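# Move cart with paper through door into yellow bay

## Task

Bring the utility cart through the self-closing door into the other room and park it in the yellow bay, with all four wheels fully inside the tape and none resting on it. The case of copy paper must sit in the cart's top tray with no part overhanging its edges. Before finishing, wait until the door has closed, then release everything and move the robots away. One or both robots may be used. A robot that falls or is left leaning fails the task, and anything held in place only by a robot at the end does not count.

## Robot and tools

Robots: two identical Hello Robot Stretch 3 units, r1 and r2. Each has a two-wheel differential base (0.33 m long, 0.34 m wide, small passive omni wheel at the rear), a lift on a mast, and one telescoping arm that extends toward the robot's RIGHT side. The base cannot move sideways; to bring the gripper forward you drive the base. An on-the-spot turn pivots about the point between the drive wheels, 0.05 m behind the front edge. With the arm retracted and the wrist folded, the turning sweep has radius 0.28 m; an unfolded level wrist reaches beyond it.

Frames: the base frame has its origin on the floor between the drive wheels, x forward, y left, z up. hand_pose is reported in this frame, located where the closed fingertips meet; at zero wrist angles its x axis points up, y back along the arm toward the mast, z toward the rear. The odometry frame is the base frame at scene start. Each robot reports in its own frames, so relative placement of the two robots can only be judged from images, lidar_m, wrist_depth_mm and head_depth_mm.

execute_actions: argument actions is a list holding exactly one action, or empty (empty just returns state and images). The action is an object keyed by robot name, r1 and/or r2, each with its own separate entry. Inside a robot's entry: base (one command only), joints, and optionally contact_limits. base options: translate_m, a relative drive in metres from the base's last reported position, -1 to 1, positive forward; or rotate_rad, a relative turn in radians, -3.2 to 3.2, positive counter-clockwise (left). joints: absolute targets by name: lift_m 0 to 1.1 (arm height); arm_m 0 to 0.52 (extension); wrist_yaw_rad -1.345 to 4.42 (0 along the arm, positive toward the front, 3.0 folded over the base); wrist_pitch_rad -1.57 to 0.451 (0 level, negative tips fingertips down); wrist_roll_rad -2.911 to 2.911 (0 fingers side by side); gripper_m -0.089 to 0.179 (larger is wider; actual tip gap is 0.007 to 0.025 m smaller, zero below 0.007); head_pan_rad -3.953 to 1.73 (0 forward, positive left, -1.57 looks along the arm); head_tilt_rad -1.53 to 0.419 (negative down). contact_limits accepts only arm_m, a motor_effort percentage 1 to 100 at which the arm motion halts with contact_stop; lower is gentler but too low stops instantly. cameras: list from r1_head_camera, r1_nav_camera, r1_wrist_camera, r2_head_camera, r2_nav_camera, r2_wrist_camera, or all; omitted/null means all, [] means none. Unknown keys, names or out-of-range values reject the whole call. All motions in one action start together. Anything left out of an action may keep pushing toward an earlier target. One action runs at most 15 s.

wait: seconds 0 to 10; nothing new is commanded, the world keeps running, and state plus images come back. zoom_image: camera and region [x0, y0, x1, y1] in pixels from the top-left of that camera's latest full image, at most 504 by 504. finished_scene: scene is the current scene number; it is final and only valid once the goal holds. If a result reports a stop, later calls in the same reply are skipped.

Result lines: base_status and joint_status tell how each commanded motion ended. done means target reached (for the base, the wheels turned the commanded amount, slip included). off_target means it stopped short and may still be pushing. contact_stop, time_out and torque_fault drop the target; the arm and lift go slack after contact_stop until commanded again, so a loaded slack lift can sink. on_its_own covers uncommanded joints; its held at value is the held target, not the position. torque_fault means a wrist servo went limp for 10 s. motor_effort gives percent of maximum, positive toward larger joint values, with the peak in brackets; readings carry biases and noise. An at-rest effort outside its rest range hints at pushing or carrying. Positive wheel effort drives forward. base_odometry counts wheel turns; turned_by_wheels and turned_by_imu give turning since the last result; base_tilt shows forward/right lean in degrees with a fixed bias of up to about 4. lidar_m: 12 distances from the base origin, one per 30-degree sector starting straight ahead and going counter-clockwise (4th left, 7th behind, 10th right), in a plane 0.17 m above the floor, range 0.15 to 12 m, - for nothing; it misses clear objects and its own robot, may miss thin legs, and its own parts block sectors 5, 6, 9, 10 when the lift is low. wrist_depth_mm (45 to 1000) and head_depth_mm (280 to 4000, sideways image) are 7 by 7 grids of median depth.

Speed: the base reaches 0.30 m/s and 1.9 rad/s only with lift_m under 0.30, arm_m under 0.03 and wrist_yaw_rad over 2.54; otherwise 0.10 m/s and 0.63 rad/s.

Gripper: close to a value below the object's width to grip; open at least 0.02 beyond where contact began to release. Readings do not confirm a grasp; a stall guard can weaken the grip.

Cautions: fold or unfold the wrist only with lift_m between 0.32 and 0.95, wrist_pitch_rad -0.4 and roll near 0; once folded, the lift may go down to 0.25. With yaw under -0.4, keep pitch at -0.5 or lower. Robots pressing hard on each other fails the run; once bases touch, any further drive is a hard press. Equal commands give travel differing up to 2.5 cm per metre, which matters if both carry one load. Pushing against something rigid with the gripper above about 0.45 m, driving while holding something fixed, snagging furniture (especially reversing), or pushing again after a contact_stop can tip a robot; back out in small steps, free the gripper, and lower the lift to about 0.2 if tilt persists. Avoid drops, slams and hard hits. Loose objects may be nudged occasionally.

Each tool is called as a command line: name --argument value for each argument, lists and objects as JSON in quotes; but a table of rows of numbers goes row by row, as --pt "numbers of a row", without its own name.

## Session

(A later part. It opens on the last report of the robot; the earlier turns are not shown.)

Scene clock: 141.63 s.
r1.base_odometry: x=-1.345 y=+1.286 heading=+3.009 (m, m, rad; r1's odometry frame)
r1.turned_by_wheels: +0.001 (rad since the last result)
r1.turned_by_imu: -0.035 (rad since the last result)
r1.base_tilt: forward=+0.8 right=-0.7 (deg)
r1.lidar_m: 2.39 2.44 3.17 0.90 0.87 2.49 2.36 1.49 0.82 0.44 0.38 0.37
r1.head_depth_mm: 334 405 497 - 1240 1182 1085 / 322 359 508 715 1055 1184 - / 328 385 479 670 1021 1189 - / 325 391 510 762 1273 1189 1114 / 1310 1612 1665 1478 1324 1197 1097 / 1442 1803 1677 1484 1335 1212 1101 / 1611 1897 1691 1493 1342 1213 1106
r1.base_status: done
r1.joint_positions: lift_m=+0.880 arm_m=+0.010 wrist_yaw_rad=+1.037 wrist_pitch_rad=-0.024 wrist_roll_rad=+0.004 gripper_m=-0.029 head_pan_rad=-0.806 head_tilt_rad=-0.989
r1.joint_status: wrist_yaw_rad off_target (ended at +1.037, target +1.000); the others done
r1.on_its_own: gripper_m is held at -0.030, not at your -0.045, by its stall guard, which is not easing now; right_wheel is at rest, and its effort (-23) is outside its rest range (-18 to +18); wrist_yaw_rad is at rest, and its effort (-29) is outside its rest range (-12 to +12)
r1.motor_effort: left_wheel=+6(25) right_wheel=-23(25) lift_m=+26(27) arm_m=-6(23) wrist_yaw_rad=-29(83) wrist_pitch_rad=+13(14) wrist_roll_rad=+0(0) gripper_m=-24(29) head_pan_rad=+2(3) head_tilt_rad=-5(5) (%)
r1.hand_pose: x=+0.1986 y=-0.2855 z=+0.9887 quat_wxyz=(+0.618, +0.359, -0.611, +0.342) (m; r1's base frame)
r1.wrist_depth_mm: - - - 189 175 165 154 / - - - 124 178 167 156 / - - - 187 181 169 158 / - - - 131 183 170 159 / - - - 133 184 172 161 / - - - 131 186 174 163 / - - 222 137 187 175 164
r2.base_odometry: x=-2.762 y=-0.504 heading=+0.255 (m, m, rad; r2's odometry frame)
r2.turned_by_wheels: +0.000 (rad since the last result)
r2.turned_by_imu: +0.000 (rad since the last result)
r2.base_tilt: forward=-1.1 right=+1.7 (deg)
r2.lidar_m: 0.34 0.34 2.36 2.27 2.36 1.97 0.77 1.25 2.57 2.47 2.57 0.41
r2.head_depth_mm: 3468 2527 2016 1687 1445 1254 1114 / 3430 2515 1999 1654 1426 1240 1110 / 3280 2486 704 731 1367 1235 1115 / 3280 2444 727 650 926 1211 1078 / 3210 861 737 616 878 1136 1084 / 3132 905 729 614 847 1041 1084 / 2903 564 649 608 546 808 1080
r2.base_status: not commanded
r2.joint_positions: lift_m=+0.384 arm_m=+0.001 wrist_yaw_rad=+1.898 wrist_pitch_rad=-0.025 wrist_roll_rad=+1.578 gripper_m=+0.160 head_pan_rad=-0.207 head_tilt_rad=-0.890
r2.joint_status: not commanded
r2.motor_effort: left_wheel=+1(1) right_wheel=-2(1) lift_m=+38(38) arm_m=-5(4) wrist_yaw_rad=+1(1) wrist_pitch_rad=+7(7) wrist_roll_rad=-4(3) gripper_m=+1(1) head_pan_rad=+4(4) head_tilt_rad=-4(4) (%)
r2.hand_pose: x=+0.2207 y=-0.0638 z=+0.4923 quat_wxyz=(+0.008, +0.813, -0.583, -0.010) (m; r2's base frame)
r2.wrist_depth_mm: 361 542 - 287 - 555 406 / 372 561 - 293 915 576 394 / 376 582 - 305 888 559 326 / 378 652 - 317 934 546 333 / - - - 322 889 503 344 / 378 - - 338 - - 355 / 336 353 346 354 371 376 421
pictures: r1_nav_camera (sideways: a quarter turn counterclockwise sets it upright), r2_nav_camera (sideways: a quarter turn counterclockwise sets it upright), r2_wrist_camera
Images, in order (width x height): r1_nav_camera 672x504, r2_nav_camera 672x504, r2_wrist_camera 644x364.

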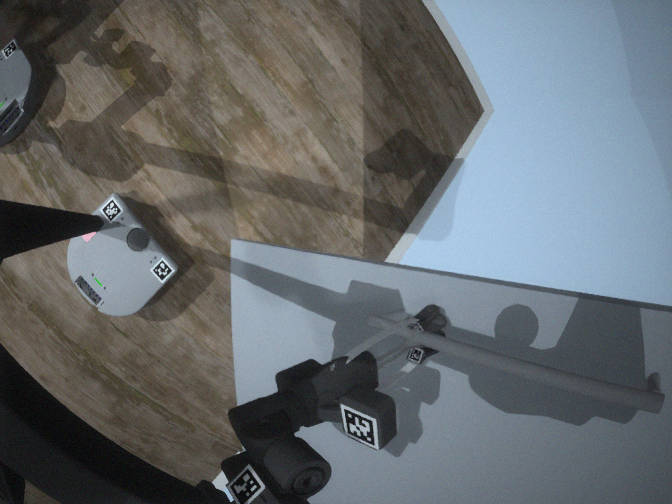

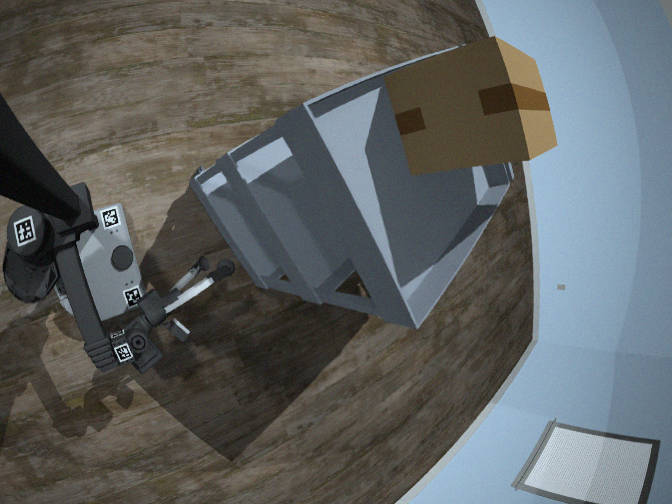

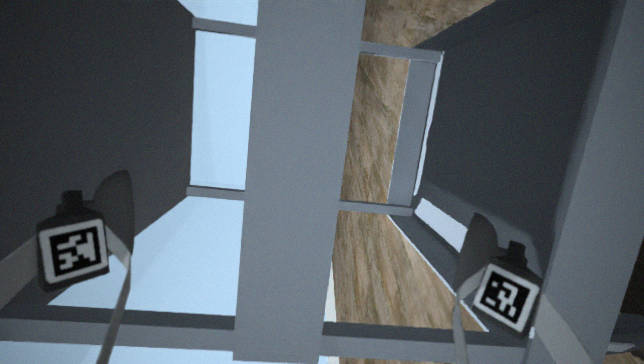

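Smaller yaw steps.

execute_actions --actions '[{"r1":{"base":{"translate_m":-0.08},"joints":{"wrist_yaw_rad":1.22}},"r2":{"base":{"translate_m":0.19}}}]' --cameras '[]'

execute_actions --actions '[{"r1":{"base":{"translate_m":-0.08},"joints":{"wrist_yaw_rad":1.42,"gripper_m":-0.05}},"r2":{"joints":{"gripper_m":0.04}}}]' --cameras '[]'

execute_actions --actions '[{"r1":{"base":{"translate_m":-0.09},"joints":{"wrist_yaw_rad":1.6}},"r2":{"base":{"translate_m":-0.2}}}]' --cameras '[]'

execute_actions --actions '[{"r1":{"base":{"translate_m":-0.1},"joints":{"wrist_yaw_rad":1.75}},"r2":{"base":{"translate_m":-0.2}}}]' --cameras '[]'

execute_actions --actions '[{"r1":{"base":{"translate_m":-0.12},"joints":{"wrist_yaw_rad":1.87,"head_pan_rad":0}}}]' --cameras '["r1_nav_camera","r2_nav_camera"]'

Scene clock: 160.50 s.
r1.base_odometry: x=-1.266 y=+1.276 heading=+3.009 (m, m, rad; r1's odometry frame)
r1.turned_by_wheels: +0.000 (rad since the last result)
r1.turned_by_imu: -0.001 (rad since the last result)
r1.base_tilt: forward=+0.7 right=-0.7 (deg)
r1.lidar_m: 2.47 2.52 3.29 1.04 1.65 2.41 2.27 1.49 0.91 0.45 0.36 0.36
r1.head_depth_mm: 329 399 505 - - 1186 1085 / 322 390 487 - 1147 1186 - / 318 373 456 642 995 1191 - / 309 352 418 624 950 1193 1114 / 304 365 472 1431 1321 1198 1101 / 316 1804 1681 1480 1337 1206 1105 / 1623 1901 1682 1494 1334 1208 1107
r1.base_status: done
r1.joint_positions: lift_m=+0.880 arm_m=+0.010 wrist_yaw_rad=+1.272 wrist_pitch_rad=-0.025 wrist_roll_rad=+0.004 gripper_m=-0.026 head_pan_rad=-0.806 head_tilt_rad=-0.989
r1.joint_status: wrist_yaw_rad off_target (ended at +1.272, target +1.220)
r1.on_its_own: wrist_yaw_rad is held at +1.270, not at your +1.220, by its stall guard, which is not easing now; gripper_m is held at -0.027, not at your -0.045, by its stall guard, which is not easing now; right_wheel is at rest, and its effort (-19) is outside its rest range (-18 to +18)
r1.motor_effort: left_wheel=+3(6) right_wheel=-19(25) lift_m=+27(26) arm_m=-4(6) wrist_yaw_rad=-1(53) wrist_pitch_rad=+13(14) wrist_roll_rad=+0(0) gripper_m=-21(25) head_pan_rad=+3(2) head_tilt_rad=-5(5) (%)
r1.hand_pose: x=+0.2228 y=-0.2307 z=+0.9887 quat_wxyz=(+0.573, +0.428, -0.565, +0.412) (m; r1's base frame)
r1.wrist_depth_mm: - - - 199 175 159 145 / - - - 201 176 160 145 / - - - 131 180 161 146 / - - - 194 181 162 147 / - - - 133 182 164 149 / - - - 133 181 165 149 / - - - 200 180 166 150
r2.base_odometry: x=-2.579 y=-0.456 heading=+0.255 (m, m, rad; r2's odometry frame)
r2.turned_by_wheels: +0.000 (rad since the last result)
r2.turned_by_imu: +0.001 (rad since the last result)
r2.base_tilt: forward=-1.1 right=+1.7 (deg)
r2.lidar_m: 0.16 0.16 0.17 2.28 2.36 2.17 0.96 2.17 2.57 2.47 2.57 0.19
r2.head_depth_mm: 3406 2504 2030 1677 1409 1255 1109 / 3394 2488 1999 1635 555 1240 1115 / 3187 2464 1971 600 538 820 1123 / 3152 2455 705 623 533 699 1059 / 3156 2420 733 615 531 482 977 / 3083 825 732 597 525 462 702 / 3004 482 438 526 522 460 565
r2.base_status: done
r2.joint_positions: lift_m=+0.384 arm_m=+0.001 wrist_yaw_rad=+1.898 wrist_pitch_rad=-0.025 wrist_roll_rad=+1.578 gripper_m=+0.160 head_pan_rad=-0.207 head_tilt_rad=-0.890
r2.joint_status: not commanded
r2.motor_effort: left_wheel=+1(8) right_wheel=-2(1) lift_m=+38(38) arm_m=-5(4) wrist_yaw_rad=+1(1) wrist_pitch_rad=+7(7) wrist_roll_rad=-4(4) gripper_m=+0(0) head_pan_rad=+3(4) head_tilt_rad=-4(3) (%)
r2.hand_pose: x=+0.2207 y=-0.0638 z=+0.4923 quat_wxyz=(+0.008, +0.813, -0.583, -0.010) (m; r2's base frame)
r2.wrist_depth_mm: 364 549 117 119 122 834 375 / 371 572 121 123 126 564 396 / 381 584 124 127 130 566 388 / 378 666 128 131 715 544 382 / - 675 133 136 695 503 373 / 416 - 137 141 674 - 372 / 428 - 142 145 - 502 357
pictures: none
No camera images: the call's "cameras" was empty. Leave "cameras" out to get every camera's image.

Scene clock: 162.53 s.
r1.base_odometry: x=-1.187 y=+1.265 heading=+3.010 (m, m, rad; r1's odometry frame)
r1.turned_by_wheels: +0.001 (rad since the last result)
r1.turned_by_imu: +0.000 (rad since the last result)
r1.base_tilt: forward=+0.8 right=-0.7 (deg)
r1.lidar_m: 2.55 2.61 3.39 1.02 3.33 2.32 2.20 1.50 1.02 0.45 0.34 0.33
r1.head_depth_mm: 317 388 500 - - 1182 1088 / 308 374 477 - 1246 1188 - / 302 361 449 569 989 1186 - / 297 344 400 591 871 1196 1112 / - 335 377 559 1272 1202 1100 / 289 326 405 1452 1332 1202 1101 / - 338 1684 1489 1334 1214 1106
r1.base_status: done
r1.joint_positions: lift_m=+0.880 arm_m=+0.010 wrist_yaw_rad=+1.451 wrist_pitch_rad=-0.024 wrist_roll_rad=+0.004 gripper_m=-0.043 head_pan_rad=-0.806 head_tilt_rad=-0.989
r1.joint_status: wrist_yaw_rad off_target (ended at +1.451, target +1.420); gripper_m off_target (ended at -0.043, target -0.050)
r1.on_its_own: gripper_m is held at -0.044, not at your -0.050, by its stall guard, which is still easing; right_wheel is at rest, and its effort (-26) is outside its rest range (-18 to +18); wrist_yaw_rad is at rest, and its effort (-26) is outside its rest range (-12 to +12)
r1.motor_effort: left_wheel=+5(7) right_wheel=-26(26) lift_m=+27(27) arm_m=-2(4) wrist_yaw_rad=-26(51) wrist_pitch_rad=+13(14) wrist_roll_rad=+0(0) gripper_m=-28(100) head_pan_rad=+3(3) head_tilt_rad=-5(5) (%)
r1.hand_pose: x=+0.2324 y=-0.1857 z=+0.9889 quat_wxyz=(+0.534, +0.476, -0.524, +0.462) (m; r1's base frame)
r1.wrist_depth_mm: - - - 200 169 151 135 / - - - 123 172 151 136 / - - - 189 174 153 136 / - - - 128 175 153 137 / - - - 131 175 154 137 / - - - 129 174 154 138 / - - - 136 173 155 138
r2.base_odometry: x=-2.579 y=-0.456 heading=+0.255 (m, m, rad; r2's odometry frame)
r2.turned_by_wheels: +0.000 (rad since the last result)
r2.turned_by_imu: +0.000 (rad since the last result)
r2.base_tilt: forward=-1.1 right=+1.8 (deg)
r2.lidar_m: 0.16 0.16 0.17 2.27 2.36 2.17 0.96 2.18 2.57 2.48 2.57 0.19
r2.head_depth_mm: 3436 2567 2017 1702 1416 1263 1109 / 3348 2510 2010 1616 555 1232 1103 / 3224 2430 1987 600 538 819 1117 / 3189 2445 704 622 534 711 1074 / 3148 2419 731 616 529 482 975 / 3096 821 729 600 528 462 704 / 3031 482 438 525 523 459 566
r2.base_status: not commanded
r2.joint_positions: lift_m=+0.384 arm_m=+0.001 wrist_yaw_rad=+1.898 wrist_pitch_rad=-0.013 wrist_roll_rad=+1.578 gripper_m=+0.042 head_pan_rad=-0.207 head_tilt_rad=-0.890
r2.joint_status: all done
r2.motor_effort: left_wheel=+1(1) right_wheel=-2(1) lift_m=+38(37) arm_m=-5(5) wrist_yaw_rad=+1(2) wrist_pitch_rad=+4(7) wrist_roll_rad=-3(4) gripper_m=-4(100) head_pan_rad=+5(4) head_tilt_rad=-4(4) (%)
r2.hand_pose: x=+0.2210 y=-0.0637 z=+0.4952 quat_wxyz=(+0.004, +0.813, -0.583, -0.007) (m; r2's base frame)
r2.wrist_depth_mm: 359 540 118 119 121 836 377 / 362 545 121 122 125 583 406 / 370 565 125 126 129 566 400 / 382 559 129 131 134 559 393 / 391 511 133 135 138 541 387 / 368 - 137 140 142 504 376 / - - 143 145 - 480 372
pictures: none
No camera images: the call's "cameras" was empty. Leave "cameras" out to get every camera's image.

Scene clock: 165.57 s.
r1.base_odometry: x=-1.098 y=+1.253 heading=+3.011 (m, m, rad; r1's odometry frame)
r1.turned_by_wheels: +0.001 (rad since the last result)
r1.turned_by_imu: -0.001 (rad since the last result)
r1.base_tilt: forward=+0.7 right=-0.7 (deg)
r1.lidar_m: 2.64 2.69 1.20 0.82 3.20 2.23 2.10 1.51 1.04 0.46 0.33 0.31
r1.head_depth_mm: 314 389 506 647 - 1164 1086 / 303 367 471 584 - 1180 - / 297 348 440 556 1109 1194 - / 290 331 409 557 848 1182 1113 / - 315 371 449 729 1181 1090 / - 301 360 505 1306 1206 1102 / - 298 349 1446 1335 1210 1106
r1.base_status: done
r1.joint_positions: lift_m=+0.880 arm_m=+0.010 wrist_yaw_rad=+1.658 wrist_pitch_rad=-0.023 wrist_roll_rad=+0.004 gripper_m=-0.031 head_pan_rad=-0.806 head_tilt_rad=-0.989
r1.joint_status: wrist_yaw_rad off_target (ended at +1.658, target +1.600)
r1.on_its_own: wrist_yaw_rad is held at +1.654, not at your +1.600, by its stall guard, which is not easing now; gripper_m is held at -0.032, not at your -0.050, by its stall guard, which is still easing; right_wheel is at rest, and its effort (-22) is outside its rest range (-18 to +18)
r1.motor_effort: left_wheel=+2(7) right_wheel=-22(32) lift_m=+27(27) arm_m=+0(2) wrist_yaw_rad=-4(45) wrist_pitch_rad=+12(13) wrist_roll_rad=+0(0) gripper_m=-22(29) head_pan_rad=+3(4) head_tilt_rad=-5(4) (%)
r1.hand_pose: x=+0.2333 y=-0.1327 z=+0.9891 quat_wxyz=(+0.483, +0.528, -0.472, +0.515) (m; r1's base frame)
r1.wrist_depth_mm: - - - 210 170 149 131 / - - - 210 171 149 131 / - - - 128 176 150 131 / - - - 193 176 150 131 / - - - 130 177 151 131 / - - - 130 172 150 131 / - - - 200 172 151 132
r2.base_odometry: x=-2.772 y=-0.506 heading=+0.255 (m, m, rad; r2's odometry frame)
r2.turned_by_wheels: +0.000 (rad since the last result)
r2.turned_by_imu: +0.001 (rad since the last result)
r2.base_tilt: forward=-1.1 right=+1.8 (deg)
r2.lidar_m: 0.18 0.18 0.22 2.27 2.36 0.78 0.89 1.98 2.57 2.48 0.32 0.20
r2.head_depth_mm: 3462 2536 2010 1673 1358 1254 1114 / 3383 2532 2028 589 553 1203 1112 / 3341 2456 708 625 536 808 1115 / 3283 2473 743 622 534 742 1063 / 3224 845 735 617 531 491 1038 / 565 420 482 573 525 476 929 / 505 403 460 566 524 459 710
r2.base_status: done
r2.joint_positions: lift_m=+0.384 arm_m=+0.001 wrist_yaw_rad=+1.826 wrist_pitch_rad=-0.017 wrist_roll_rad=+1.571 gripper_m=+0.055 head_pan_rad=-0.207 head_tilt_rad=-0.890
r2.joint_status: not commanded
r2.on_its_own: wrist_yaw_rad is held at +1.840, not at your +1.900, by its stall guard, which is not easing now; gripper_m is held at +0.053, not at your +0.040, by its stall guard, which is not easing now
r2.motor_effort: left_wheel=-2(13) right_wheel=-4(22) lift_m=+38(38) arm_m=-1(4) wrist_yaw_rad=+7(25) wrist_pitch_rad=+5(6) wrist_roll_rad=-1(3) gripper_m=-23(28) head_pan_rad=+4(5) head_tilt_rad=-4(4) (%)
r2.hand_pose: x=+0.2261 y=-0.0811 z=+0.4941 quat_wxyz=(+0.008, +0.791, -0.612, -0.005) (m; r2's base frame)
r2.wrist_depth_mm: 359 533 115 116 118 599 393 / 363 547 120 121 123 586 403 / 371 577 125 127 129 562 396 / 386 566 131 132 136 551 388 / 393 520 136 139 141 548 380 / 382 - 144 146 149 497 379 / - - 151 154 - 471 365
pictures: none
No camera images: the call's "cameras" was empty. Leave "cameras" out to get every camera's image.

Scene clock: 168.60 s.
r1.base_odometry: x=-0.999 y=+1.240 heading=+3.011 (m, m, rad; r1's odometry frame)
r1.turned_by_wheels: +0.000 (rad since the last result)
r1.turned_by_imu: -0.001 (rad since the last result)
r1.base_tilt: forward=+0.7 right=-0.7 (deg)
r1.lidar_m: 0.29 2.81 0.72 0.63 3.05 2.12 2.01 1.52 1.05 0.49 0.31 0.28
r1.head_depth_mm: 320 400 532 740 - 1161 1085 / 303 368 476 613 - 1174 - / 293 341 432 560 - 1196 - / - 318 396 524 780 1174 1113 / - 302 366 473 666 1154 1098 / - 291 334 318 599 1204 1099 / - - 326 387 1320 1217 1105
r1.base_status: done
r1.joint_positions: lift_m=+0.880 arm_m=+0.010 wrist_yaw_rad=+1.824 wrist_pitch_rad=-0.022 wrist_roll_rad=+0.004 gripper_m=-0.025 head_pan_rad=-0.806 head_tilt_rad=-0.989
r1.joint_status: wrist_yaw_rad off_target (ended at +1.824, target +1.750)
r1.on_its_own: wrist_yaw_rad is held at +1.814, not at your +1.750, by its stall guard, which is not easing now; gripper_m is held at -0.026, not at your -0.050, by its stall guard, which is not easing now; right_wheel is at rest, and its effort (-21) is outside its rest range (-18 to +18)
r1.motor_effort: left_wheel=+2(10) right_wheel=-21(29) lift_m=+27(27) arm_m=+3(3) wrist_yaw_rad=-7(38) wrist_pitch_rad=+12(14) wrist_roll_rad=+0(0) gripper_m=-22(25) head_pan_rad=+4(2) head_tilt_rad=-5(5) (%)
r1.hand_pose: x=+0.2262 y=-0.0908 z=+0.9893 quat_wxyz=(+0.439, +0.565, -0.427, +0.553) (m; r1's base frame)
r1.wrist_depth_mm: - - - 213 170 148 128 / - - - 213 175 148 128 / - - - 127 174 147 128 / - - - 196 174 147 129 / - - - 130 175 148 128 / - - - 131 171 148 128 / - - - 198 171 148 128
r2.base_odometry: x=-2.966 y=-0.557 heading=+0.255 (m, m, rad; r2's odometry frame)
r2.turned_by_wheels: +0.000 (rad since the last result)
r2.turned_by_imu: +0.001 (rad since the last result)
r2.base_tilt: forward=-1.0 right=+1.7 (deg)
r2.lidar_m: 0.20 0.21 2.35 2.27 2.36 0.62 0.77 1.79 2.40 2.48 0.29 0.21
r2.head_depth_mm: 3433 2560 2020 1639 528 1250 1114 / 3347 2535 1948 617 539 816 1119 / 3359 2429 732 625 539 797 1118 / 3277 857 742 623 533 756 1077 / 543 439 523 593 530 728 1051 / 513 426 504 593 525 669 1028 / 505 427 506 593 523 483 1044
r2.base_status: done
r2.joint_positions: lift_m=+0.384 arm_m=+0.001 wrist_yaw_rad=+1.762 wrist_pitch_rad=-0.017 wrist_roll_rad=+1.567 gripper_m=+0.055 head_pan_rad=-0.207 head_tilt_rad=-0.890
r2.joint_status: not commanded
r2.on_its_own: wrist_yaw_rad is held at +1.783, not at your +1.900, by its stall guard, which is still easing; gripper_m is held at +0.053, not at your +0.040, by its stall guard, which is not easing now
r2.motor_effort: left_wheel=-3(10) right_wheel=-3(13) lift_m=+37(37) arm_m=-1(1) wrist_yaw_rad=+11(23) wrist_pitch_rad=+5(5) wrist_roll_rad=+1(1) gripper_m=-23(24) head_pan_rad=+4(3) head_tilt_rad=-4(3) (%)
r2.hand_pose: x=+0.2298 y=-0.0970 z=+0.4941 quat_wxyz=(+0.008, +0.771, -0.636, -0.004) (m; r2's base frame)
r2.wrist_depth_mm: 359 537 108 109 110 564 414 / 365 550 114 115 116 591 400 / 374 572 120 122 124 570 397 / 386 578 128 130 133 561 391 / 396 513 136 138 140 540 378 / 382 - 147 148 151 499 376 / - - 157 159 - 470 366
pictures: none
No camera images: the call's "cameras" was empty. Leave "cameras" out to get every camera's image.

Scene clock: 172.60 s.
r1.base_odometry: x=-0.880 y=+1.225 heading=+3.012 (m, m, rad; r1's odometry frame)
r1.turned_by_wheels: +0.001 (rad since the last result)
r1.turned_by_imu: -0.001 (rad since the last result)
r1.base_tilt: forward=+0.7 right=-0.8 (deg)
r1.lidar_m: 0.26 2.93 0.65 0.92 2.89 2.00 1.89 1.54 1.06 0.58 0.32 0.26
r1.head_depth_mm: - - 316 381 588 1114 1080 / - - 309 362 605 1137 1099 / - - 320 413 646 1146 1113 / 2217 1892 1615 1452 1294 1199 1122 / 2246 1912 1658 1478 1325 1202 1113 / 2282 1928 1679 1480 1333 1204 1103 / 2275 1943 1689 1496 1335 1179 1108
r1.base_status: done
r1.joint_positions: lift_m=+0.880 arm_m=+0.010 wrist_yaw_rad=+1.950 wrist_pitch_rad=-0.022 wrist_roll_rad=+0.004 gripper_m=-0.025 head_pan_rad=-0.007 head_tilt_rad=-0.989
r1.joint_status: wrist_yaw_rad off_target (ended at +1.950, target +1.870); the others done
r1.on_its_own: wrist_yaw_rad is held at +1.929, not at your +1.870, by its stall guard, which is not easing now; gripper_m is held at -0.026, not at your -0.050, by its stall guard, which is not easing now; right_wheel is at rest, and its effort (-23) is outside its rest range (-18 to +18); wrist_yaw_rad is at rest, and its effort (-17) is outside its rest range (-12 to +12)
r1.motor_effort: left_wheel=+2(9) right_wheel=-23(29) lift_m=+27(27) arm_m=+5(5) wrist_yaw_rad=-17(34) wrist_pitch_rad=+12(13) wrist_roll_rad=+0(0) gripper_m=-22(24) head_pan_rad=+3(38) head_tilt_rad=-5(5) (%)
r1.hand_pose: x=+0.2161 y=-0.0600 z=+0.9893 quat_wxyz=(+0.403, +0.591, -0.391, +0.580) (m; r1's base frame)
r1.wrist_depth_mm: - - - 212 170 148 129 / - - - 212 175 149 129 / - - - 195 175 148 129 / - - - 131 175 148 129 / - - - 130 176 149 129 / - - - 132 171 149 129 / 704 - - 136 171 150 129
r2.base_odometry: x=-2.966 y=-0.557 heading=+0.255 (m, m, rad; r2's odometry frame)
r2.turned_by_wheels: +0.000 (rad since the last result)
r2.turned_by_imu: +0.001 (rad since the last result)
r2.base_tilt: forward=-1.1 right=+1.7 (deg)
r2.lidar_m: 0.20 0.21 2.36 2.28 2.36 0.69 0.73 1.79 2.41 2.47 0.30 0.21
r2.head_depth_mm: 3358 2571 2016 1651 531 1256 1112 / 3382 2534 1943 617 542 814 1110 / 3315 2407 732 627 536 791 1114 / 3294 854 742 620 534 759 1078 / 532 439 520 593 530 729 1051 / 514 427 504 594 525 667 1026 / 506 427 507 591 523 483 1047
r2.base_status: not commanded
r2.joint_positions: lift_m=+0.384 arm_m=+0.001 wrist_yaw_rad=+1.751 wrist_pitch_rad=-0.017 wrist_roll_rad=+1.564 gripper_m=+0.055 head_pan_rad=-0.207 head_tilt_rad=-0.890
r2.joint_status: not commanded
r2.on_its_own: wrist_yaw_rad is held at +1.745, not at your +1.900, by its stall guard, which is not easing now; gripper_m is held at +0.053, not at your +0.040, by its stall guard, which is not easing now
r2.motor_effort: left_wheel=+1(1) right_wheel=-3(3) lift_m=+38(38) arm_m=-1(2) wrist_yaw_rad=-4(11) wrist_pitch_rad=+5(5) wrist_roll_rad=+2(2) gripper_m=-23(24) head_pan_rad=+4(4) head_tilt_rad=-3(4) (%)
r2.hand_pose: x=+0.2303 y=-0.0997 z=+0.4941 quat_wxyz=(+0.009, +0.768, -0.640, -0.003) (m; r2's base frame)
r2.wrist_depth_mm: 359 530 109 109 111 571 415 / 369 544 114 115 117 588 401 / 373 571 121 122 124 569 399 / 383 574 128 129 134 553 388 / 391 524 136 138 141 546 381 / 386 - 146 147 151 495 374 / - - 157 159 - 476 366
pictures: r1_nav_camera (sideways: a quarter turn counterclockwise sets it upright), r2_nav_camera (sideways: a quarter turn counterclockwise sets it upright)
Images, in order (width x height): r1_nav_camera 672x504, r2_nav_camera 672x504.

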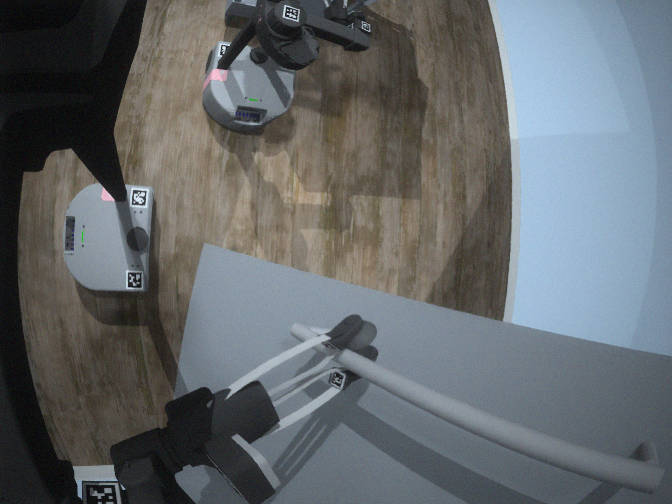

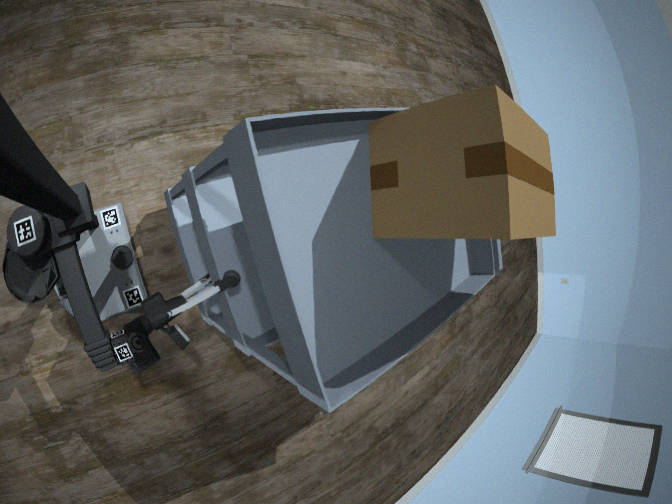

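execute_actions --actions '[{"r1":{"base":{"translate_m":-0.13},"joints":{"wrist_yaw_rad":1.98,"gripper_m":-0.045}}}]' --cameras '["r1_nav_camera"]'

execute_actions --actions '[{"r1":{"base":{"translate_m":-0.13},"joints":{"wrist_yaw_rad":2.0,"gripper_m":-0.05}},"r2":{"joints":{"head_pan_rad":-3.1,"head_tilt_rad":-0.7}}}]' --cameras '["r1_nav_camera","r2_nav_camera"]'

Scene clock: 196.03 s.
r1.base_odometry: x=-0.751 y=+1.208 heading=+3.012 (m, m, rad; r1's odometry frame)
r1.turned_by_wheels: +0.000 (rad since the last result)
r1.turned_by_imu: -0.002 (rad since the last result)
r1.base_tilt: forward=+0.7 right=-0.8 (deg)
r1.lidar_m: 0.25 3.03 0.70 1.08 2.69 1.86 1.75 1.55 1.07 0.79 0.33 0.25
r1.head_depth_mm: - - 306 392 594 1098 1080 / - - 302 304 600 1142 1094 / - - 309 364 607 1143 1115 / - - 310 421 1257 1181 1120 / 2234 1913 1657 1470 1321 1200 1113 / 2255 1937 1669 1480 1325 1204 1101 / 2286 1936 1698 1483 1260 1206 1106
r1.base_status: done
r1.joint_positions: lift_m=+0.880 arm_m=+0.010 wrist_yaw_rad=+2.003 wrist_pitch_rad=-0.021 wrist_roll_rad=+0.004 gripper_m=-0.032 head_pan_rad=-0.006 head_tilt_rad=-0.990
r1.joint_status: wrist_yaw_rad off_target (ended at +2.003, target +1.980); gripper_m off_target (ended at -0.032, target -0.045)
r1.on_its_own: gripper_m is held at -0.033, not at your -0.045, by its stall guard, which is not easing now; right_wheel is at rest, and its effort (-19) is outside its rest range (-18 to +18); wrist_yaw_rad is at rest, and its effort (-18) is outside its rest range (-12 to +12)
r1.motor_effort: left_wheel=+3(11) right_wheel=-19(26) lift_m=+28(28) arm_m=+5(5) wrist_yaw_rad=-18(32) wrist_pitch_rad=+11(16) wrist_roll_rad=+0(0) gripper_m=-22(92) head_pan_rad=+3(3) head_tilt_rad=-5(5) (%)
r1.hand_pose: x=+0.2109 y=-0.0477 z=+0.9897 quat_wxyz=(+0.387, +0.601, -0.376, +0.590) (m; r1's base frame)
r1.wrist_depth_mm: 680 - - 199 171 149 132 / - - - 122 171 149 132 / - - - 188 172 149 132 / 901 - - 128 173 150 133 / - - - 130 173 150 133 / 952 - - 129 169 152 133 / 592 - - 134 170 151 134
r2.base_odometry: x=-2.966 y=-0.557 heading=+0.255 (m, m, rad; r2's odometry frame)
r2.turned_by_wheels: +0.000 (rad since the last result)
r2.turned_by_imu: +0.001 (rad since the last result)
r2.base_tilt: forward=-1.1 right=+1.8 (deg)
r2.lidar_m: 0.20 0.21 2.36 2.27 0.77 0.73 1.03 1.79 2.40 2.47 0.29 0.21
r2.head_depth_mm: 3461 2534 2010 1640 532 1257 1109 / 3378 2509 1975 617 540 816 1111 / 3329 2394 736 626 537 796 1116 / 3289 853 744 623 533 762 1078 / 533 438 519 593 529 726 1048 / 514 427 505 592 527 666 1028 / 506 426 506 592 523 483 1048
r2.base_status: not commanded
r2.joint_positions: lift_m=+0.384 arm_m=+0.001 wrist_yaw_rad=+1.751 wrist_pitch_rad=-0.017 wrist_roll_rad=+1.564 gripper_m=+0.055 head_pan_rad=-0.207 head_tilt_rad=-0.890
r2.joint_status: not commanded
r2.on_its_own: wrist_yaw_rad is held at +1.745, not at your +1.900, by its stall guard, which is not easing now; gripper_m is held at +0.053, not at your +0.040, by its stall guard, which is not easing now
r2.motor_effort: left_wheel=+1(1) right_wheel=-3(3) lift_m=+38(38) arm_m=-1(1) wrist_yaw_rad=-4(4) wrist_pitch_rad=+5(5) wrist_roll_rad=+2(2) gripper_m=-24(23) head_pan_rad=+5(5) head_tilt_rad=-4(4) (%)
r2.hand_pose: x=+0.2303 y=-0.0997 z=+0.4941 quat_wxyz=(+0.009, +0.768, -0.640, -0.003) (m; r2's base frame)
r2.wrist_depth_mm: 359 540 108 109 110 569 414 / 365 556 114 115 117 590 407 / 373 565 121 122 124 571 394 / 383 586 128 130 133 556 387 / 395 513 136 138 141 539 379 / 383 - 145 147 151 497 378 / - - 157 159 - 466 365
pictures: r1_nav_camera (sideways: a quarter turn counterclockwise sets it upright)
Images, in order (width x height): r1_nav_camera 672x504.

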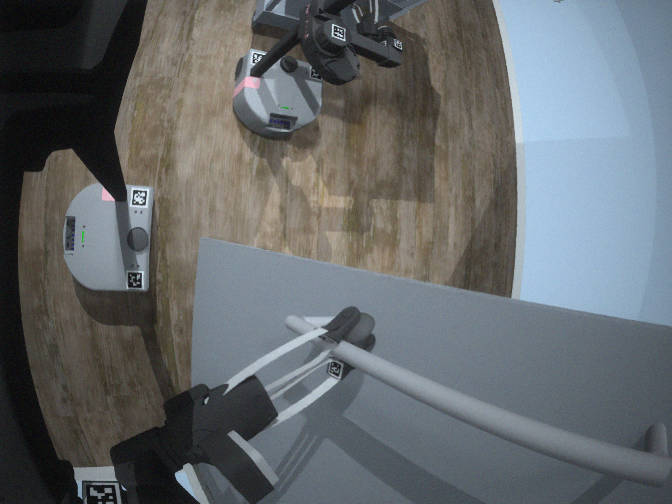

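Scene clock: 199.40 s.
r1.base_odometry: x=-0.622 y=+1.191 heading=+3.012 (m, m, rad; r1's odometry frame)
r1.turned_by_wheels: +0.000 (rad since the last result)
r1.turned_by_imu: -0.009 (rad since the last result)
r1.base_tilt: forward=+0.7 right=-0.8 (deg)
r1.lidar_m: 0.24 3.18 0.77 1.43 2.52 1.73 1.62 1.58 1.08 1.02 0.37 0.26
r1.head_depth_mm: - - 321 414 672 1141 1076 / - - 305 309 643 1153 1102 / - - 305 364 614 1143 1120 / - - 301 406 764 1179 1121 / 2185 1915 1666 1473 1328 1198 1110 / 2264 1933 1670 1483 1327 1205 1101 / 2279 1941 1678 1492 1299 1213 1107
r1.base_status: done
r1.joint_positions: lift_m=+0.880 arm_m=+0.010 wrist_yaw_rad=+1.998 wrist_pitch_rad=-0.020 wrist_roll_rad=+0.004 gripper_m=-0.037 head_pan_rad=-0.006 head_tilt_rad=-0.990
r1.joint_status: gripper_m off_target (ended at -0.037, target -0.050); the others done
r1.on_its_own: gripper_m is held at -0.038, not at your -0.050, by its stall guard, which is still easing
r1.motor_effort: left_wheel=+1(8) right_wheel=-17(37) lift_m=+28(29) arm_m=+3(5) wrist_yaw_rad=+2(17) wrist_pitch_rad=+11(15) wrist_roll_rad=+0(0) gripper_m=-22(89) head_pan_rad=+3(4) head_tilt_rad=-5(4) (%)
r1.hand_pose: x=+0.2114 y=-0.0489 z=+0.9896 quat_wxyz=(+0.388, +0.600, -0.377, +0.589) (m; r1's base frame)
r1.wrist_depth_mm: - 850 - 194 170 156 143 / - - - 195 172 158 144 / - - - 124 175 158 145 / 917 - - 189 177 159 146 / - - - 128 179 161 146 / 873 973 - 127 177 162 147 / 925 760 228 132 177 163 148
r2.base_odometry: x=-2.966 y=-0.557 heading=+0.255 (m, m, rad; r2's odometry frame)
r2.turned_by_wheels: +0.000 (rad since the last result)
r2.turned_by_imu: +0.001 (rad since the last result)
r2.base_tilt: forward=-1.1 right=+1.7 (deg)
r2.lidar_m: 0.20 0.21 2.36 2.27 0.86 0.77 1.41 1.79 2.41 2.48 0.29 0.21
r2.head_depth_mm: 1083 1051 1012 989 1096 1357 1160 / 3931 1578 1519 1446 1374 1307 1152 / 3990 3851 2626 1998 1590 1345 1188 / - 3847 2612 1957 1583 1324 1186 / 3989 3751 2546 1965 1563 1309 1137 / - 3717 2537 1937 1563 1311 1136 / 3915 1719 1909 1929 1572 1303 1125
r2.base_status: not commanded
r2.joint_positions: lift_m=+0.384 arm_m=+0.001 wrist_yaw_rad=+1.751 wrist_pitch_rad=-0.017 wrist_roll_rad=+1.564 gripper_m=+0.055 head_pan_rad=-3.093 head_tilt_rad=-0.705
r2.joint_status: all done
r2.on_its_own: wrist_yaw_rad is held at +1.745, not at your +1.900, by its stall guard, which is not easing now; gripper_m is held at +0.053, not at your +0.040, by its stall guard, which is not easing now
r2.motor_effort: left_wheel=+1(1) right_wheel=-3(4) lift_m=+38(37) arm_m=-1(1) wrist_yaw_rad=-5(5) wrist_pitch_rad=+5(5) wrist_roll_rad=+2(2) gripper_m=-23(24) head_pan_rad=-4(50) head_tilt_rad=+2(14) (%)
r2.hand_pose: x=+0.2303 y=-0.0997 z=+0.4941 quat_wxyz=(+0.009, +0.768, -0.640, -0.003) (m; r2's base frame)
r2.wrist_depth_mm: 355 523 108 109 110 570 413 / 362 548 114 116 117 592 403 / 373 575 121 123 125 560 392 / 387 586 128 129 133 550 383 / 396 526 136 138 141 533 382 / 382 - 146 148 151 493 376 / - - 157 160 - 459 368
pictures: r1_nav_camera (sideways: a quarter turn counterclockwise sets it upright), r2_nav_camera (sideways: a quarter turn counterclockwise sets it upright)
Images, in order (width x height): r1_nav_camera 672x504, r2_nav_camera 672x504.

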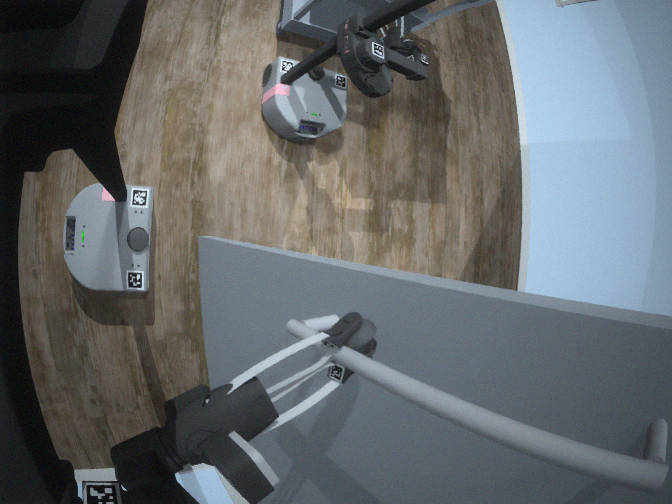

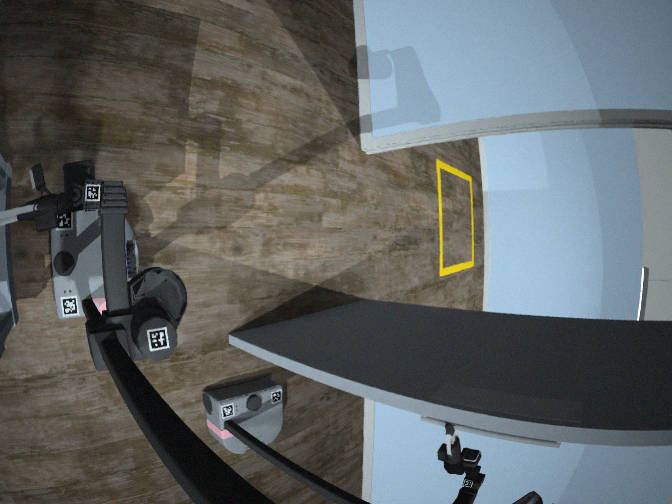

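Bay nearly straight ahead, wide in Y.

execute_actions --actions '[{"r2":{"base":{"translate_m":-0.9},"joints":{"head_pan_rad":-0.1,"head_tilt_rad":-1.2}}}]' --cameras '["r2_nav_camera"]'

execute_actions --actions '[{"r2":{"base":{"translate_m":-0.9}}}]' --cameras '["r2_nav_camera"]'

Scene clock: 214.50 s.
r1.base_odometry: x=-0.622 y=+1.191 heading=+3.012 (m, m, rad; r1's odometry frame)
r1.turned_by_wheels: +0.000 (rad since the last result)
r1.turned_by_imu: -0.003 (rad since the last result)
r1.base_tilt: forward=+0.7 right=-0.8 (deg)
r1.lidar_m: 0.24 0.63 4.13 4.75 2.51 1.72 1.62 1.58 1.09 1.02 0.37 0.26
r1.head_depth_mm: - - 321 414 669 1133 1082 / - - 305 309 642 1152 1098 / - - 305 363 612 1149 1117 / - - 301 405 764 1182 1122 / 835 1155 1089 1350 1328 1202 1110 / 857 723 1024 1332 1332 1203 1099 / 823 702 1081 1443 1341 1210 1106
r1.base_status: not commanded
r1.joint_positions: lift_m=+0.880 arm_m=+0.010 wrist_yaw_rad=+1.998 wrist_pitch_rad=-0.020 wrist_roll_rad=+0.004 gripper_m=-0.034 head_pan_rad=-0.006 head_tilt_rad=-0.990
r1.joint_status: not commanded
r1.on_its_own: gripper_m is held at -0.035, not at your -0.050, by its stall guard, which is not easing now
r1.motor_effort: left_wheel=+1(1) right_wheel=-16(17) lift_m=+28(28) arm_m=+2(2) wrist_yaw_rad=+3(2) wrist_pitch_rad=+11(11) wrist_roll_rad=+0(0) gripper_m=-21(20) head_pan_rad=+4(3) head_tilt_rad=-3(4) (%)
r1.hand_pose: x=+0.2114 y=-0.0490 z=+0.9896 quat_wxyz=(+0.388, +0.600, -0.377, +0.589) (m; r1's base frame)
r1.wrist_depth_mm: - - - 193 170 156 143 / - - - 195 171 158 144 / - - - 124 175 159 145 / - - - 188 177 160 146 / - - - 127 178 161 147 / - - - 126 177 162 148 / - - 227 132 178 163 148
r2.base_odometry: x=-3.836 y=-0.784 heading=+0.255 (m, m, rad; r2's odometry frame)
r2.turned_by_wheels: +0.000 (rad since the last result)
r2.turned_by_imu: +0.004 (rad since the last result)
r2.base_tilt: forward=-1.1 right=+1.9 (deg)
r2.lidar_m: 0.29 3.21 0.38 0.36 0.37 0.51 3.71 1.00 1.14 2.47 0.26 0.26
r2.head_depth_mm: 477 555 567 523 816 1195 1117 / 529 603 565 523 828 1199 1095 / 612 613 559 842 1116 - - / 1837 595 558 863 1230 1207 - / 1807 582 567 1019 1262 1195 - / 1776 1618 1451 1343 1252 1173 - / 1771 1592 1460 1342 1247 1148 1089
r2.base_status: done
r2.joint_positions: lift_m=+0.384 arm_m=+0.001 wrist_yaw_rad=+1.512 wrist_pitch_rad=-0.015 wrist_roll_rad=+1.562 gripper_m=+0.058 head_pan_rad=-0.107 head_tilt_rad=-1.186
r2.joint_status: all done
r2.on_its_own: wrist_yaw_rad is held at +1.538, not at your +1.900, by its stall guard, which is still easing; gripper_m is held at +0.057, not at your +0.040, by its stall guard, which is not easing now
r2.motor_effort: left_wheel=-4(9) right_wheel=-3(16) lift_m=+38(38) arm_m=-2(1) wrist_yaw_rad=+15(24) wrist_pitch_rad=+4(5) wrist_roll_rad=+3(3) gripper_m=-22(24) head_pan_rad=+5(47) head_tilt_rad=-5(25) (%)
r2.hand_pose: x=+0.2340 y=-0.1607 z=+0.4948 quat_wxyz=(+0.009, +0.686, -0.728, -0.002) (m; r2's base frame)
r2.wrist_depth_mm: 352 72 70 69 68 68 403 / 363 84 79 78 77 78 410 / 372 483 91 90 89 504 398 / 385 - 108 106 104 541 389 / 393 - 131 129 128 491 384 / - - 170 165 - 452 378 / 319 321 254 231 - 414 368
pictures: r2_nav_camera (sideways: a quarter turn counterclockwise sets it upright)
Images, in order (width x height): r2_nav_camera 672x504.

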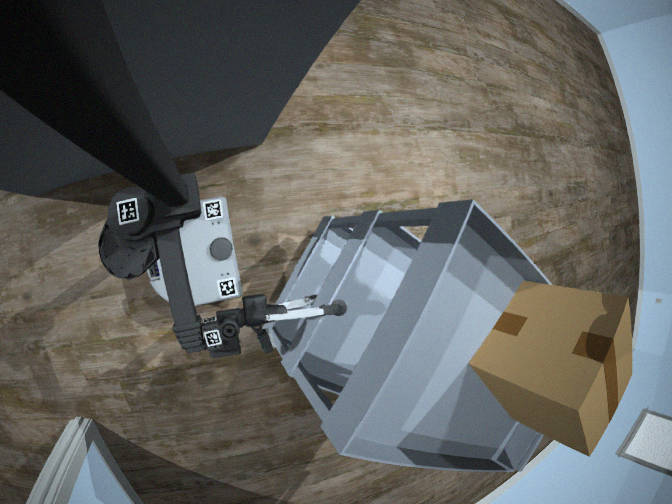

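Scene clock: 224.60 s.
r1.base_odometry: x=-0.622 y=+1.191 heading=+3.012 (m, m, rad; r1's odometry frame)
r1.turned_by_wheels: +0.000 (rad since the last result)
r1.turned_by_imu: -0.003 (rad since the last result)
r1.base_tilt: forward=+0.8 right=-0.7 (deg)
r1.lidar_m: 0.24 3.17 4.11 4.75 2.51 1.73 1.63 1.58 1.09 1.02 0.37 0.26
r1.head_depth_mm: - - 321 414 669 1128 1078 / - - 305 309 643 1155 1101 / - - 305 363 613 1145 1114 / - - 301 405 763 1175 1119 / 2202 1896 1660 1475 1325 1201 1111 / 2254 1937 1674 1481 1330 1203 1101 / 2272 1941 1695 1494 1334 1209 1105
r1.base_status: not commanded
r1.joint_positions: lift_m=+0.880 arm_m=+0.010 wrist_yaw_rad=+1.998 wrist_pitch_rad=-0.020 wrist_roll_rad=+0.004 gripper_m=-0.034 head_pan_rad=-0.006 head_tilt_rad=-0.990
r1.joint_status: not commanded
r1.on_its_own: gripper_m is held at -0.035, not at your -0.050, by its stall guard, which is not easing now
r1.motor_effort: left_wheel=+1(1) right_wheel=-16(17) lift_m=+29(28) arm_m=+2(2) wrist_yaw_rad=+2(2) wrist_pitch_rad=+11(11) wrist_roll_rad=+0(0) gripper_m=-20(21) head_pan_rad=+5(4) head_tilt_rad=-4(4) (%)
r1.hand_pose: x=+0.2114 y=-0.0490 z=+0.9896 quat_wxyz=(+0.388, +0.600, -0.377, +0.589) (m; r1's base frame)
r1.wrist_depth_mm: - - - 193 170 156 143 / - - - 195 172 157 144 / - - - 124 175 158 145 / - - - 188 178 160 145 / - - - 128 178 161 147 / - - - 127 177 162 147 / - - 228 133 178 163 148
r2.base_odometry: x=-4.707 y=-1.011 heading=+0.255 (m, m, rad; r2's odometry frame)
r2.turned_by_wheels: +0.000 (rad since the last result)
r2.turned_by_imu: +0.005 (rad since the last result)
r2.base_tilt: forward=-1.1 right=+1.9 (deg)
r2.lidar_m: 0.40 0.51 0.38 0.40 2.37 2.93 2.84 2.94 2.55 0.33 0.31 0.32
r2.head_depth_mm: 1856 620 568 520 815 1181 1114 / 1864 603 550 860 1047 1181 1103 / 1828 599 569 871 1235 - - / 1808 1622 1481 1329 1251 1207 - / 1790 1626 1480 1365 1250 1197 - / 1784 1609 1468 1347 1249 1168 - / 1767 1578 1421 1312 1222 1161 1100
r2.base_status: done
r2.joint_positions: lift_m=+0.384 arm_m=+0.001 wrist_yaw_rad=+1.089 wrist_pitch_rad=-0.015 wrist_roll_rad=+1.569 gripper_m=+0.058 head_pan_rad=-0.106 head_tilt_rad=-1.186
r2.joint_status: not commanded
r2.on_its_own: wrist_yaw_rad is held at +1.098, not at your +1.900, by its stall guard, which is not easing now; gripper_m is held at +0.057, not at your +0.040, by its stall guard, which is not easing now
r2.motor_effort: left_wheel=-2(12) right_wheel=-4(14) lift_m=+38(38) arm_m=-3(4) wrist_yaw_rad=+5(32) wrist_pitch_rad=+5(4) wrist_roll_rad=+0(4) gripper_m=-22(23) head_pan_rad=+3(4) head_tilt_rad=-5(5) (%)
r2.hand_pose: x=+0.2054 y=-0.2643 z=+0.4947 quat_wxyz=(+0.005, +0.518, -0.855, -0.006) (m; r2's base frame)
r2.wrist_depth_mm: 356 459 86 86 86 505 413 / 364 476 95 95 95 521 406 / 369 522 105 105 105 569 395 / 384 560 118 118 121 554 386 / 392 - 134 134 134 525 379 / 388 - 156 156 166 474 375 / - - 187 186 - 445 369
pictures: r2_nav_camera (sideways: a quarter turn counterclockwise sets it upright)
Images, in order (width x height): r2_nav_camera 672x504.

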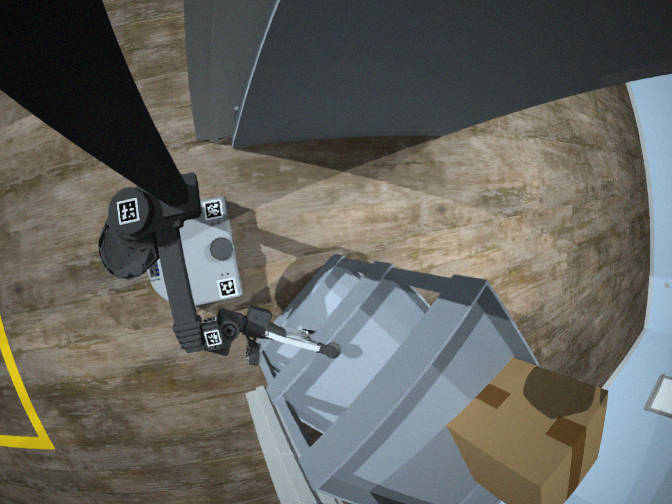

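execute_actions --actions '[{"r2":{"base":{"rotate_rad":-0.5},"joints":{"wrist_yaw_rad":1.75}}}]' --cameras '[]'

execute_actions --actions '[{"r2":{"base":{"translate_m":-0.35},"joints":{"wrist_yaw_rad":1.7}}}]' --cameras '["r2_nav_camera"]'

Scene clock: 235.03 s.
r1.base_odometry: x=-0.622 y=+1.191 heading=+3.012 (m, m, rad; r1's odometry frame)
r1.turned_by_wheels: +0.000 (rad since the last result)
r1.turned_by_imu: -0.001 (rad since the last result)
r1.base_tilt: forward=+0.7 right=-0.8 (deg)
r1.lidar_m: 0.24 3.18 4.12 4.74 2.51 1.73 1.63 1.57 1.08 1.02 0.37 0.26
r1.head_depth_mm: - - 321 413 668 1138 1077 / - - 305 310 644 1159 1095 / - - 305 364 614 1145 1114 / - - 301 405 764 1180 1120 / 2199 1909 1667 1472 1324 1198 1112 / 2262 1923 1667 1484 1324 1202 1102 / 2275 1937 1691 1486 1342 1211 1108
r1.base_status: not commanded
r1.joint_positions: lift_m=+0.880 arm_m=+0.010 wrist_yaw_rad=+1.998 wrist_pitch_rad=-0.020 wrist_roll_rad=+0.004 gripper_m=-0.034 head_pan_rad=-0.006 head_tilt_rad=-0.990
r1.joint_status: not commanded
r1.on_its_own: gripper_m is held at -0.035, not at your -0.050, by its stall guard, which is not easing now
r1.motor_effort: left_wheel=+1(1) right_wheel=-17(16) lift_m=+28(28) arm_m=+2(2) wrist_yaw_rad=+2(2) wrist_pitch_rad=+11(11) wrist_roll_rad=+0(0) gripper_m=-21(21) head_pan_rad=+4(4) head_tilt_rad=-4(4) (%)
r1.hand_pose: x=+0.2114 y=-0.0490 z=+0.9896 quat_wxyz=(+0.388, +0.600, -0.377, +0.589) (m; r1's base frame)
r1.wrist_depth_mm: - - - 194 170 157 143 / - - - 193 171 158 144 / - - - 124 175 159 145 / - - - 188 177 160 145 / - - - 128 178 161 146 / - - - 126 177 162 147 / - - 227 133 178 163 148
r2.base_odometry: x=-4.707 y=-1.011 heading=-0.244 (m, m, rad; r2's odometry frame)
r2.turned_by_wheels: -0.500 (rad since the last result)
r2.turned_by_imu: -0.491 (rad since the last result)
r2.base_tilt: forward=-1.0 right=+1.7 (deg)
r2.lidar_m: 0.23 0.33 0.50 0.38 0.42 2.39 2.92 2.84 2.97 2.54 0.23 0.22
r2.head_depth_mm: 444 613 569 523 778 1194 1113 / 441 548 564 516 816 1207 1100 / 486 589 559 527 824 - - / 536 603 556 531 1221 1218 - / 1727 600 552 842 1236 1188 - / 1783 573 552 959 1249 1175 - / 1752 1577 1399 1347 1248 1157 1097
r2.base_status: done
r2.joint_positions: lift_m=+0.384 arm_m=+0.001 wrist_yaw_rad=+1.772 wrist_pitch_rad=-0.011 wrist_roll_rad=+1.552 gripper_m=+0.058 head_pan_rad=-0.106 head_tilt_rad=-1.186
r2.joint_status: wrist_yaw_rad off_target (ended at +1.772, target +1.750)
r2.on_its_own: gripper_m is held at +0.057, not at your +0.040, by its stall guard, which is not easing now
r2.motor_effort: left_wheel=+6(13) right_wheel=-6(13) lift_m=+38(38) arm_m=+0(8) wrist_yaw_rad=-12(52) wrist_pitch_rad=+3(4) wrist_roll_rad=+7(8) gripper_m=-23(22) head_pan_rad=+4(3) head_tilt_rad=-5(5) (%)
r2.hand_pose: x=+0.2294 y=-0.0944 z=+0.4958 quat_wxyz=(+0.011, +0.774, -0.633, +0.004) (m; r2's base frame)
r2.wrist_depth_mm: 342 56 55 54 53 52 51 / 361 65 64 62 61 60 63 / 370 84 76 74 72 71 404 / 379 - 95 91 89 493 391 / - - 124 120 115 472 389 / 350 338 190 173 - 441 378 / - - - 345 368 390 358
pictures: none
No camera images: the call's "cameras" was empty. Leave "cameras" out to get every camera's image.

Scene clock: 239.57 s.
r1.base_odometry: x=-0.622 y=+1.191 heading=+3.012 (m, m, rad; r1's odometry frame)
r1.turned_by_wheels: +0.000 (rad since the last result)
r1.turned_by_imu: -0.001 (rad since the last result)
r1.base_tilt: forward=+0.7 right=-0.7 (deg)
r1.lidar_m: 0.24 3.17 4.14 4.76 2.51 1.73 1.62 1.57 1.08 1.02 0.37 0.26
r1.head_depth_mm: - - 321 415 669 1136 1077 / - - 305 309 642 1155 1095 / - - 305 364 612 1144 1116 / - - 301 406 764 1182 1124 / 2191 1892 1661 1472 1326 1198 1107 / 2256 1929 1672 1477 1322 1200 1100 / 2274 1935 1679 1496 1340 1211 1106
r1.base_status: not commanded
r1.joint_positions: lift_m=+0.880 arm_m=+0.010 wrist_yaw_rad=+1.998 wrist_pitch_rad=-0.020 wrist_roll_rad=+0.004 gripper_m=-0.034 head_pan_rad=-0.006 head_tilt_rad=-0.990
r1.joint_status: not commanded
r1.on_its_own: gripper_m is held at -0.035, not at your -0.050, by its stall guard, which is not easing now
r1.motor_effort: left_wheel=+1(1) right_wheel=-16(16) lift_m=+28(28) arm_m=+2(2) wrist_yaw_rad=+2(2) wrist_pitch_rad=+11(11) wrist_roll_rad=+0(1) gripper_m=-20(20) head_pan_rad=+4(4) head_tilt_rad=-3(4) (%)
r1.hand_pose: x=+0.2114 y=-0.0490 z=+0.9896 quat_wxyz=(+0.388, +0.600, -0.377, +0.589) (m; r1's base frame)
r1.wrist_depth_mm: - - - 193 171 156 143 / - - - 195 172 157 144 / - - - 124 175 159 144 / - - - 189 177 160 146 / - - - 127 178 161 146 / - - - 127 177 162 147 / - - 228 132 178 163 148
r2.base_odometry: x=-5.047 y=-0.927 heading=-0.244 (m, m, rad; r2's odometry frame)
r2.turned_by_wheels: +0.000 (rad since the last result)
r2.turned_by_imu: +0.002 (rad since the last result)
r2.base_tilt: forward=-1.1 right=+1.8 (deg)
r2.lidar_m: 0.23 0.27 0.37 0.40 1.26 2.21 2.60 2.53 2.65 2.71 0.28 0.24
r2.head_depth_mm: 693 626 567 533 1265 1199 1113 / 470 612 565 531 1123 1201 1094 / 459 566 559 531 1133 - - / 482 588 554 531 1145 1210 - / 511 596 551 750 1207 1189 - / 1687 582 543 664 1243 1162 - / 1743 1590 1397 1323 1240 1154 1102
r2.base_status: done
r2.joint_positions: lift_m=+0.384 arm_m=+0.001 wrist_yaw_rad=+1.587 wrist_pitch_rad=-0.014 wrist_roll_rad=+1.575 gripper_m=+0.058 head_pan_rad=-0.106 head_tilt_rad=-1.186
r2.joint_status: wrist_yaw_rad off_target (ended at +1.587, target +1.700)
r2.on_its_own: wrist_yaw_rad is held at +1.586, not at your +1.700, by its stall guard, which is not easing now; gripper_m is held at +0.057, not at your +0.040, by its stall guard, which is not easing now
r2.motor_effort: left_wheel=+1(16) right_wheel=-5(14) lift_m=+37(38) arm_m=+0(0) wrist_yaw_rad=-1(29) wrist_pitch_rad=+4(4) wrist_roll_rad=-2(8) gripper_m=-22(23) head_pan_rad=+4(4) head_tilt_rad=-6(5) (%)
r2.hand_pose: x=+0.2345 y=-0.1414 z=+0.4949 quat_wxyz=(+0.004, +0.713, -0.701, -0.007) (m; r2's base frame)
r2.wrist_depth_mm: 358 498 100 101 101 564 417 / 364 507 106 107 108 594 410 / 373 559 114 116 116 581 395 / 381 559 123 124 127 558 389 / 389 519 134 135 139 547 382 / 381 - 147 149 152 496 377 / - - 163 164 - 468 372
pictures: r2_nav_camera (sideways: a quarter turn counterclockwise sets it upright)
Images, in order (width x height): r2_nav_camera 672x504.

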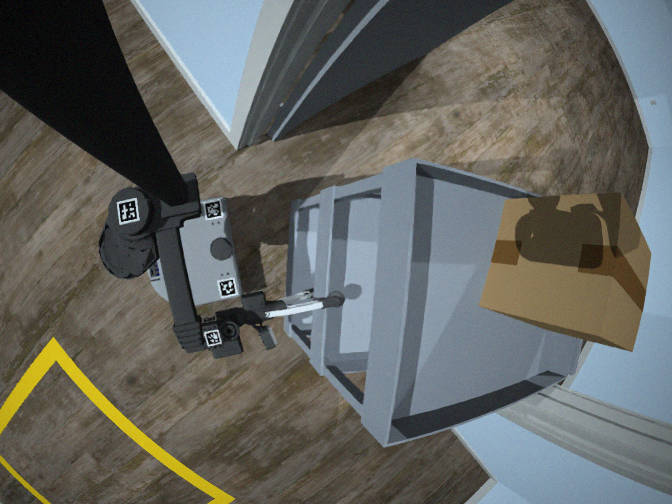

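execute_actions --actions '[{"r2":{"base":{"translate_m":-0.4},"joints":{"gripper_m":0.035,"head_pan_rad":-0.8,"head_tilt_rad":-1.3}}}]' --cameras '["r2_nav_camera"]'

Scene clock: 249.03 s.
r1.base_odometry: x=-0.622 y=+1.191 heading=+3.012 (m, m, rad; r1's odometry frame)
r1.turned_by_wheels: +0.000 (rad since the last result)
r1.turned_by_imu: -0.002 (rad since the last result)
r1.base_tilt: forward=+0.8 right=-0.7 (deg)
r1.lidar_m: 0.24 3.16 4.13 4.77 2.51 1.73 1.63 1.58 1.09 1.02 0.37 0.26
r1.head_depth_mm: - - 321 414 669 1135 1078 / - - 305 309 642 1152 1100 / - - 305 364 614 1144 1119 / - - 301 405 764 1180 1116 / 2206 1916 1653 1461 1330 1200 1111 / 2259 1928 1680 1478 1334 1205 1101 / 2277 1928 1684 1486 1337 1213 1108
r1.base_status: not commanded
r1.joint_positions: lift_m=+0.880 arm_m=+0.010 wrist_yaw_rad=+1.998 wrist_pitch_rad=-0.020 wrist_roll_rad=+0.004 gripper_m=-0.034 head_pan_rad=-0.006 head_tilt_rad=-0.990
r1.joint_status: not commanded
r1.on_its_own: gripper_m is held at -0.035, not at your -0.050, by its stall guard, which is not easing now
r1.motor_effort: left_wheel=+1(1) right_wheel=-17(16) lift_m=+29(28) arm_m=+2(2) wrist_yaw_rad=+2(2) wrist_pitch_rad=+11(11) wrist_roll_rad=+0(0) gripper_m=-21(21) head_pan_rad=+3(3) head_tilt_rad=-4(5) (%)
r1.hand_pose: x=+0.2114 y=-0.0490 z=+0.9896 quat_wxyz=(+0.388, +0.600, -0.377, +0.589) (m; r1's base frame)
r1.wrist_depth_mm: - - - 193 169 157 143 / - - - 194 173 158 144 / - - - 124 174 159 145 / - - - 188 177 160 145 / - - - 128 178 161 146 / - - - 126 177 162 147 / - - 228 132 177 164 148
r2.base_odometry: x=-5.435 y=-0.830 heading=-0.244 (m, m, rad; r2's odometry frame)
r2.turned_by_wheels: +0.000 (rad since the last result)
r2.turned_by_imu: +0.002 (rad since the last result)
r2.base_tilt: forward=-1.1 right=+1.8 (deg)
r2.lidar_m: 0.19 0.20 0.67 0.93 1.95 2.02 2.23 2.18 2.28 2.91 0.30 0.21
r2.head_depth_mm: 1629 1527 1438 1340 1271 1196 1142 / 1637 1515 1427 1336 1265 1187 1134 / 1613 1486 1408 1335 - - - / 1608 538 810 1298 1250 - - / 570 549 510 839 1239 - - / 571 547 514 800 1099 1165 1109 / 580 542 509 466 778 1167 1101
r2.base_status: done
r2.joint_positions: lift_m=+0.384 arm_m=+0.001 wrist_yaw_rad=+1.580 wrist_pitch_rad=-0.016 wrist_roll_rad=+1.577 gripper_m=+0.053 head_pan_rad=-0.793 head_tilt_rad=-1.285
r2.joint_status: gripper_m off_target (ended at +0.053, target +0.035); the others done
r2.on_its_own: wrist_yaw_rad is held at +1.586, not at your +1.700, by its stall guard, which is not easing now; gripper_m is held at +0.052, not at your +0.035, by its stall guard, which is not easing now
r2.motor_effort: left_wheel=+0(7) right_wheel=-4(15) lift_m=+38(38) arm_m=+0(1) wrist_yaw_rad=+4(8) wrist_pitch_rad=+5(5) wrist_roll_rad=-3(3) gripper_m=-23(100) head_pan_rad=-5(47) head_tilt_rad=-5(14) (%)
r2.hand_pose: x=+0.2344 y=-0.1431 z=+0.4945 quat_wxyz=(+0.004, +0.710, -0.704, -0.008) (m; r2's base frame)
r2.wrist_depth_mm: 359 - 127 128 131 856 390 / 363 554 129 131 134 537 405 / 378 564 132 134 137 568 399 / 382 579 134 137 732 554 386 / 388 512 137 140 142 542 383 / 384 - 140 143 145 503 377 / 478 - 143 146 - 486 371
pictures: r2_nav_camera (sideways: a quarter turn counterclockwise sets it upright)
Images, in order (width x height): r2_nav_camera 672x504.

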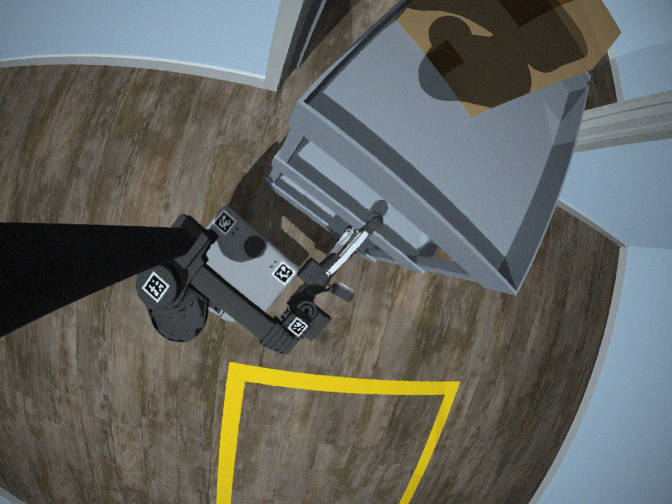

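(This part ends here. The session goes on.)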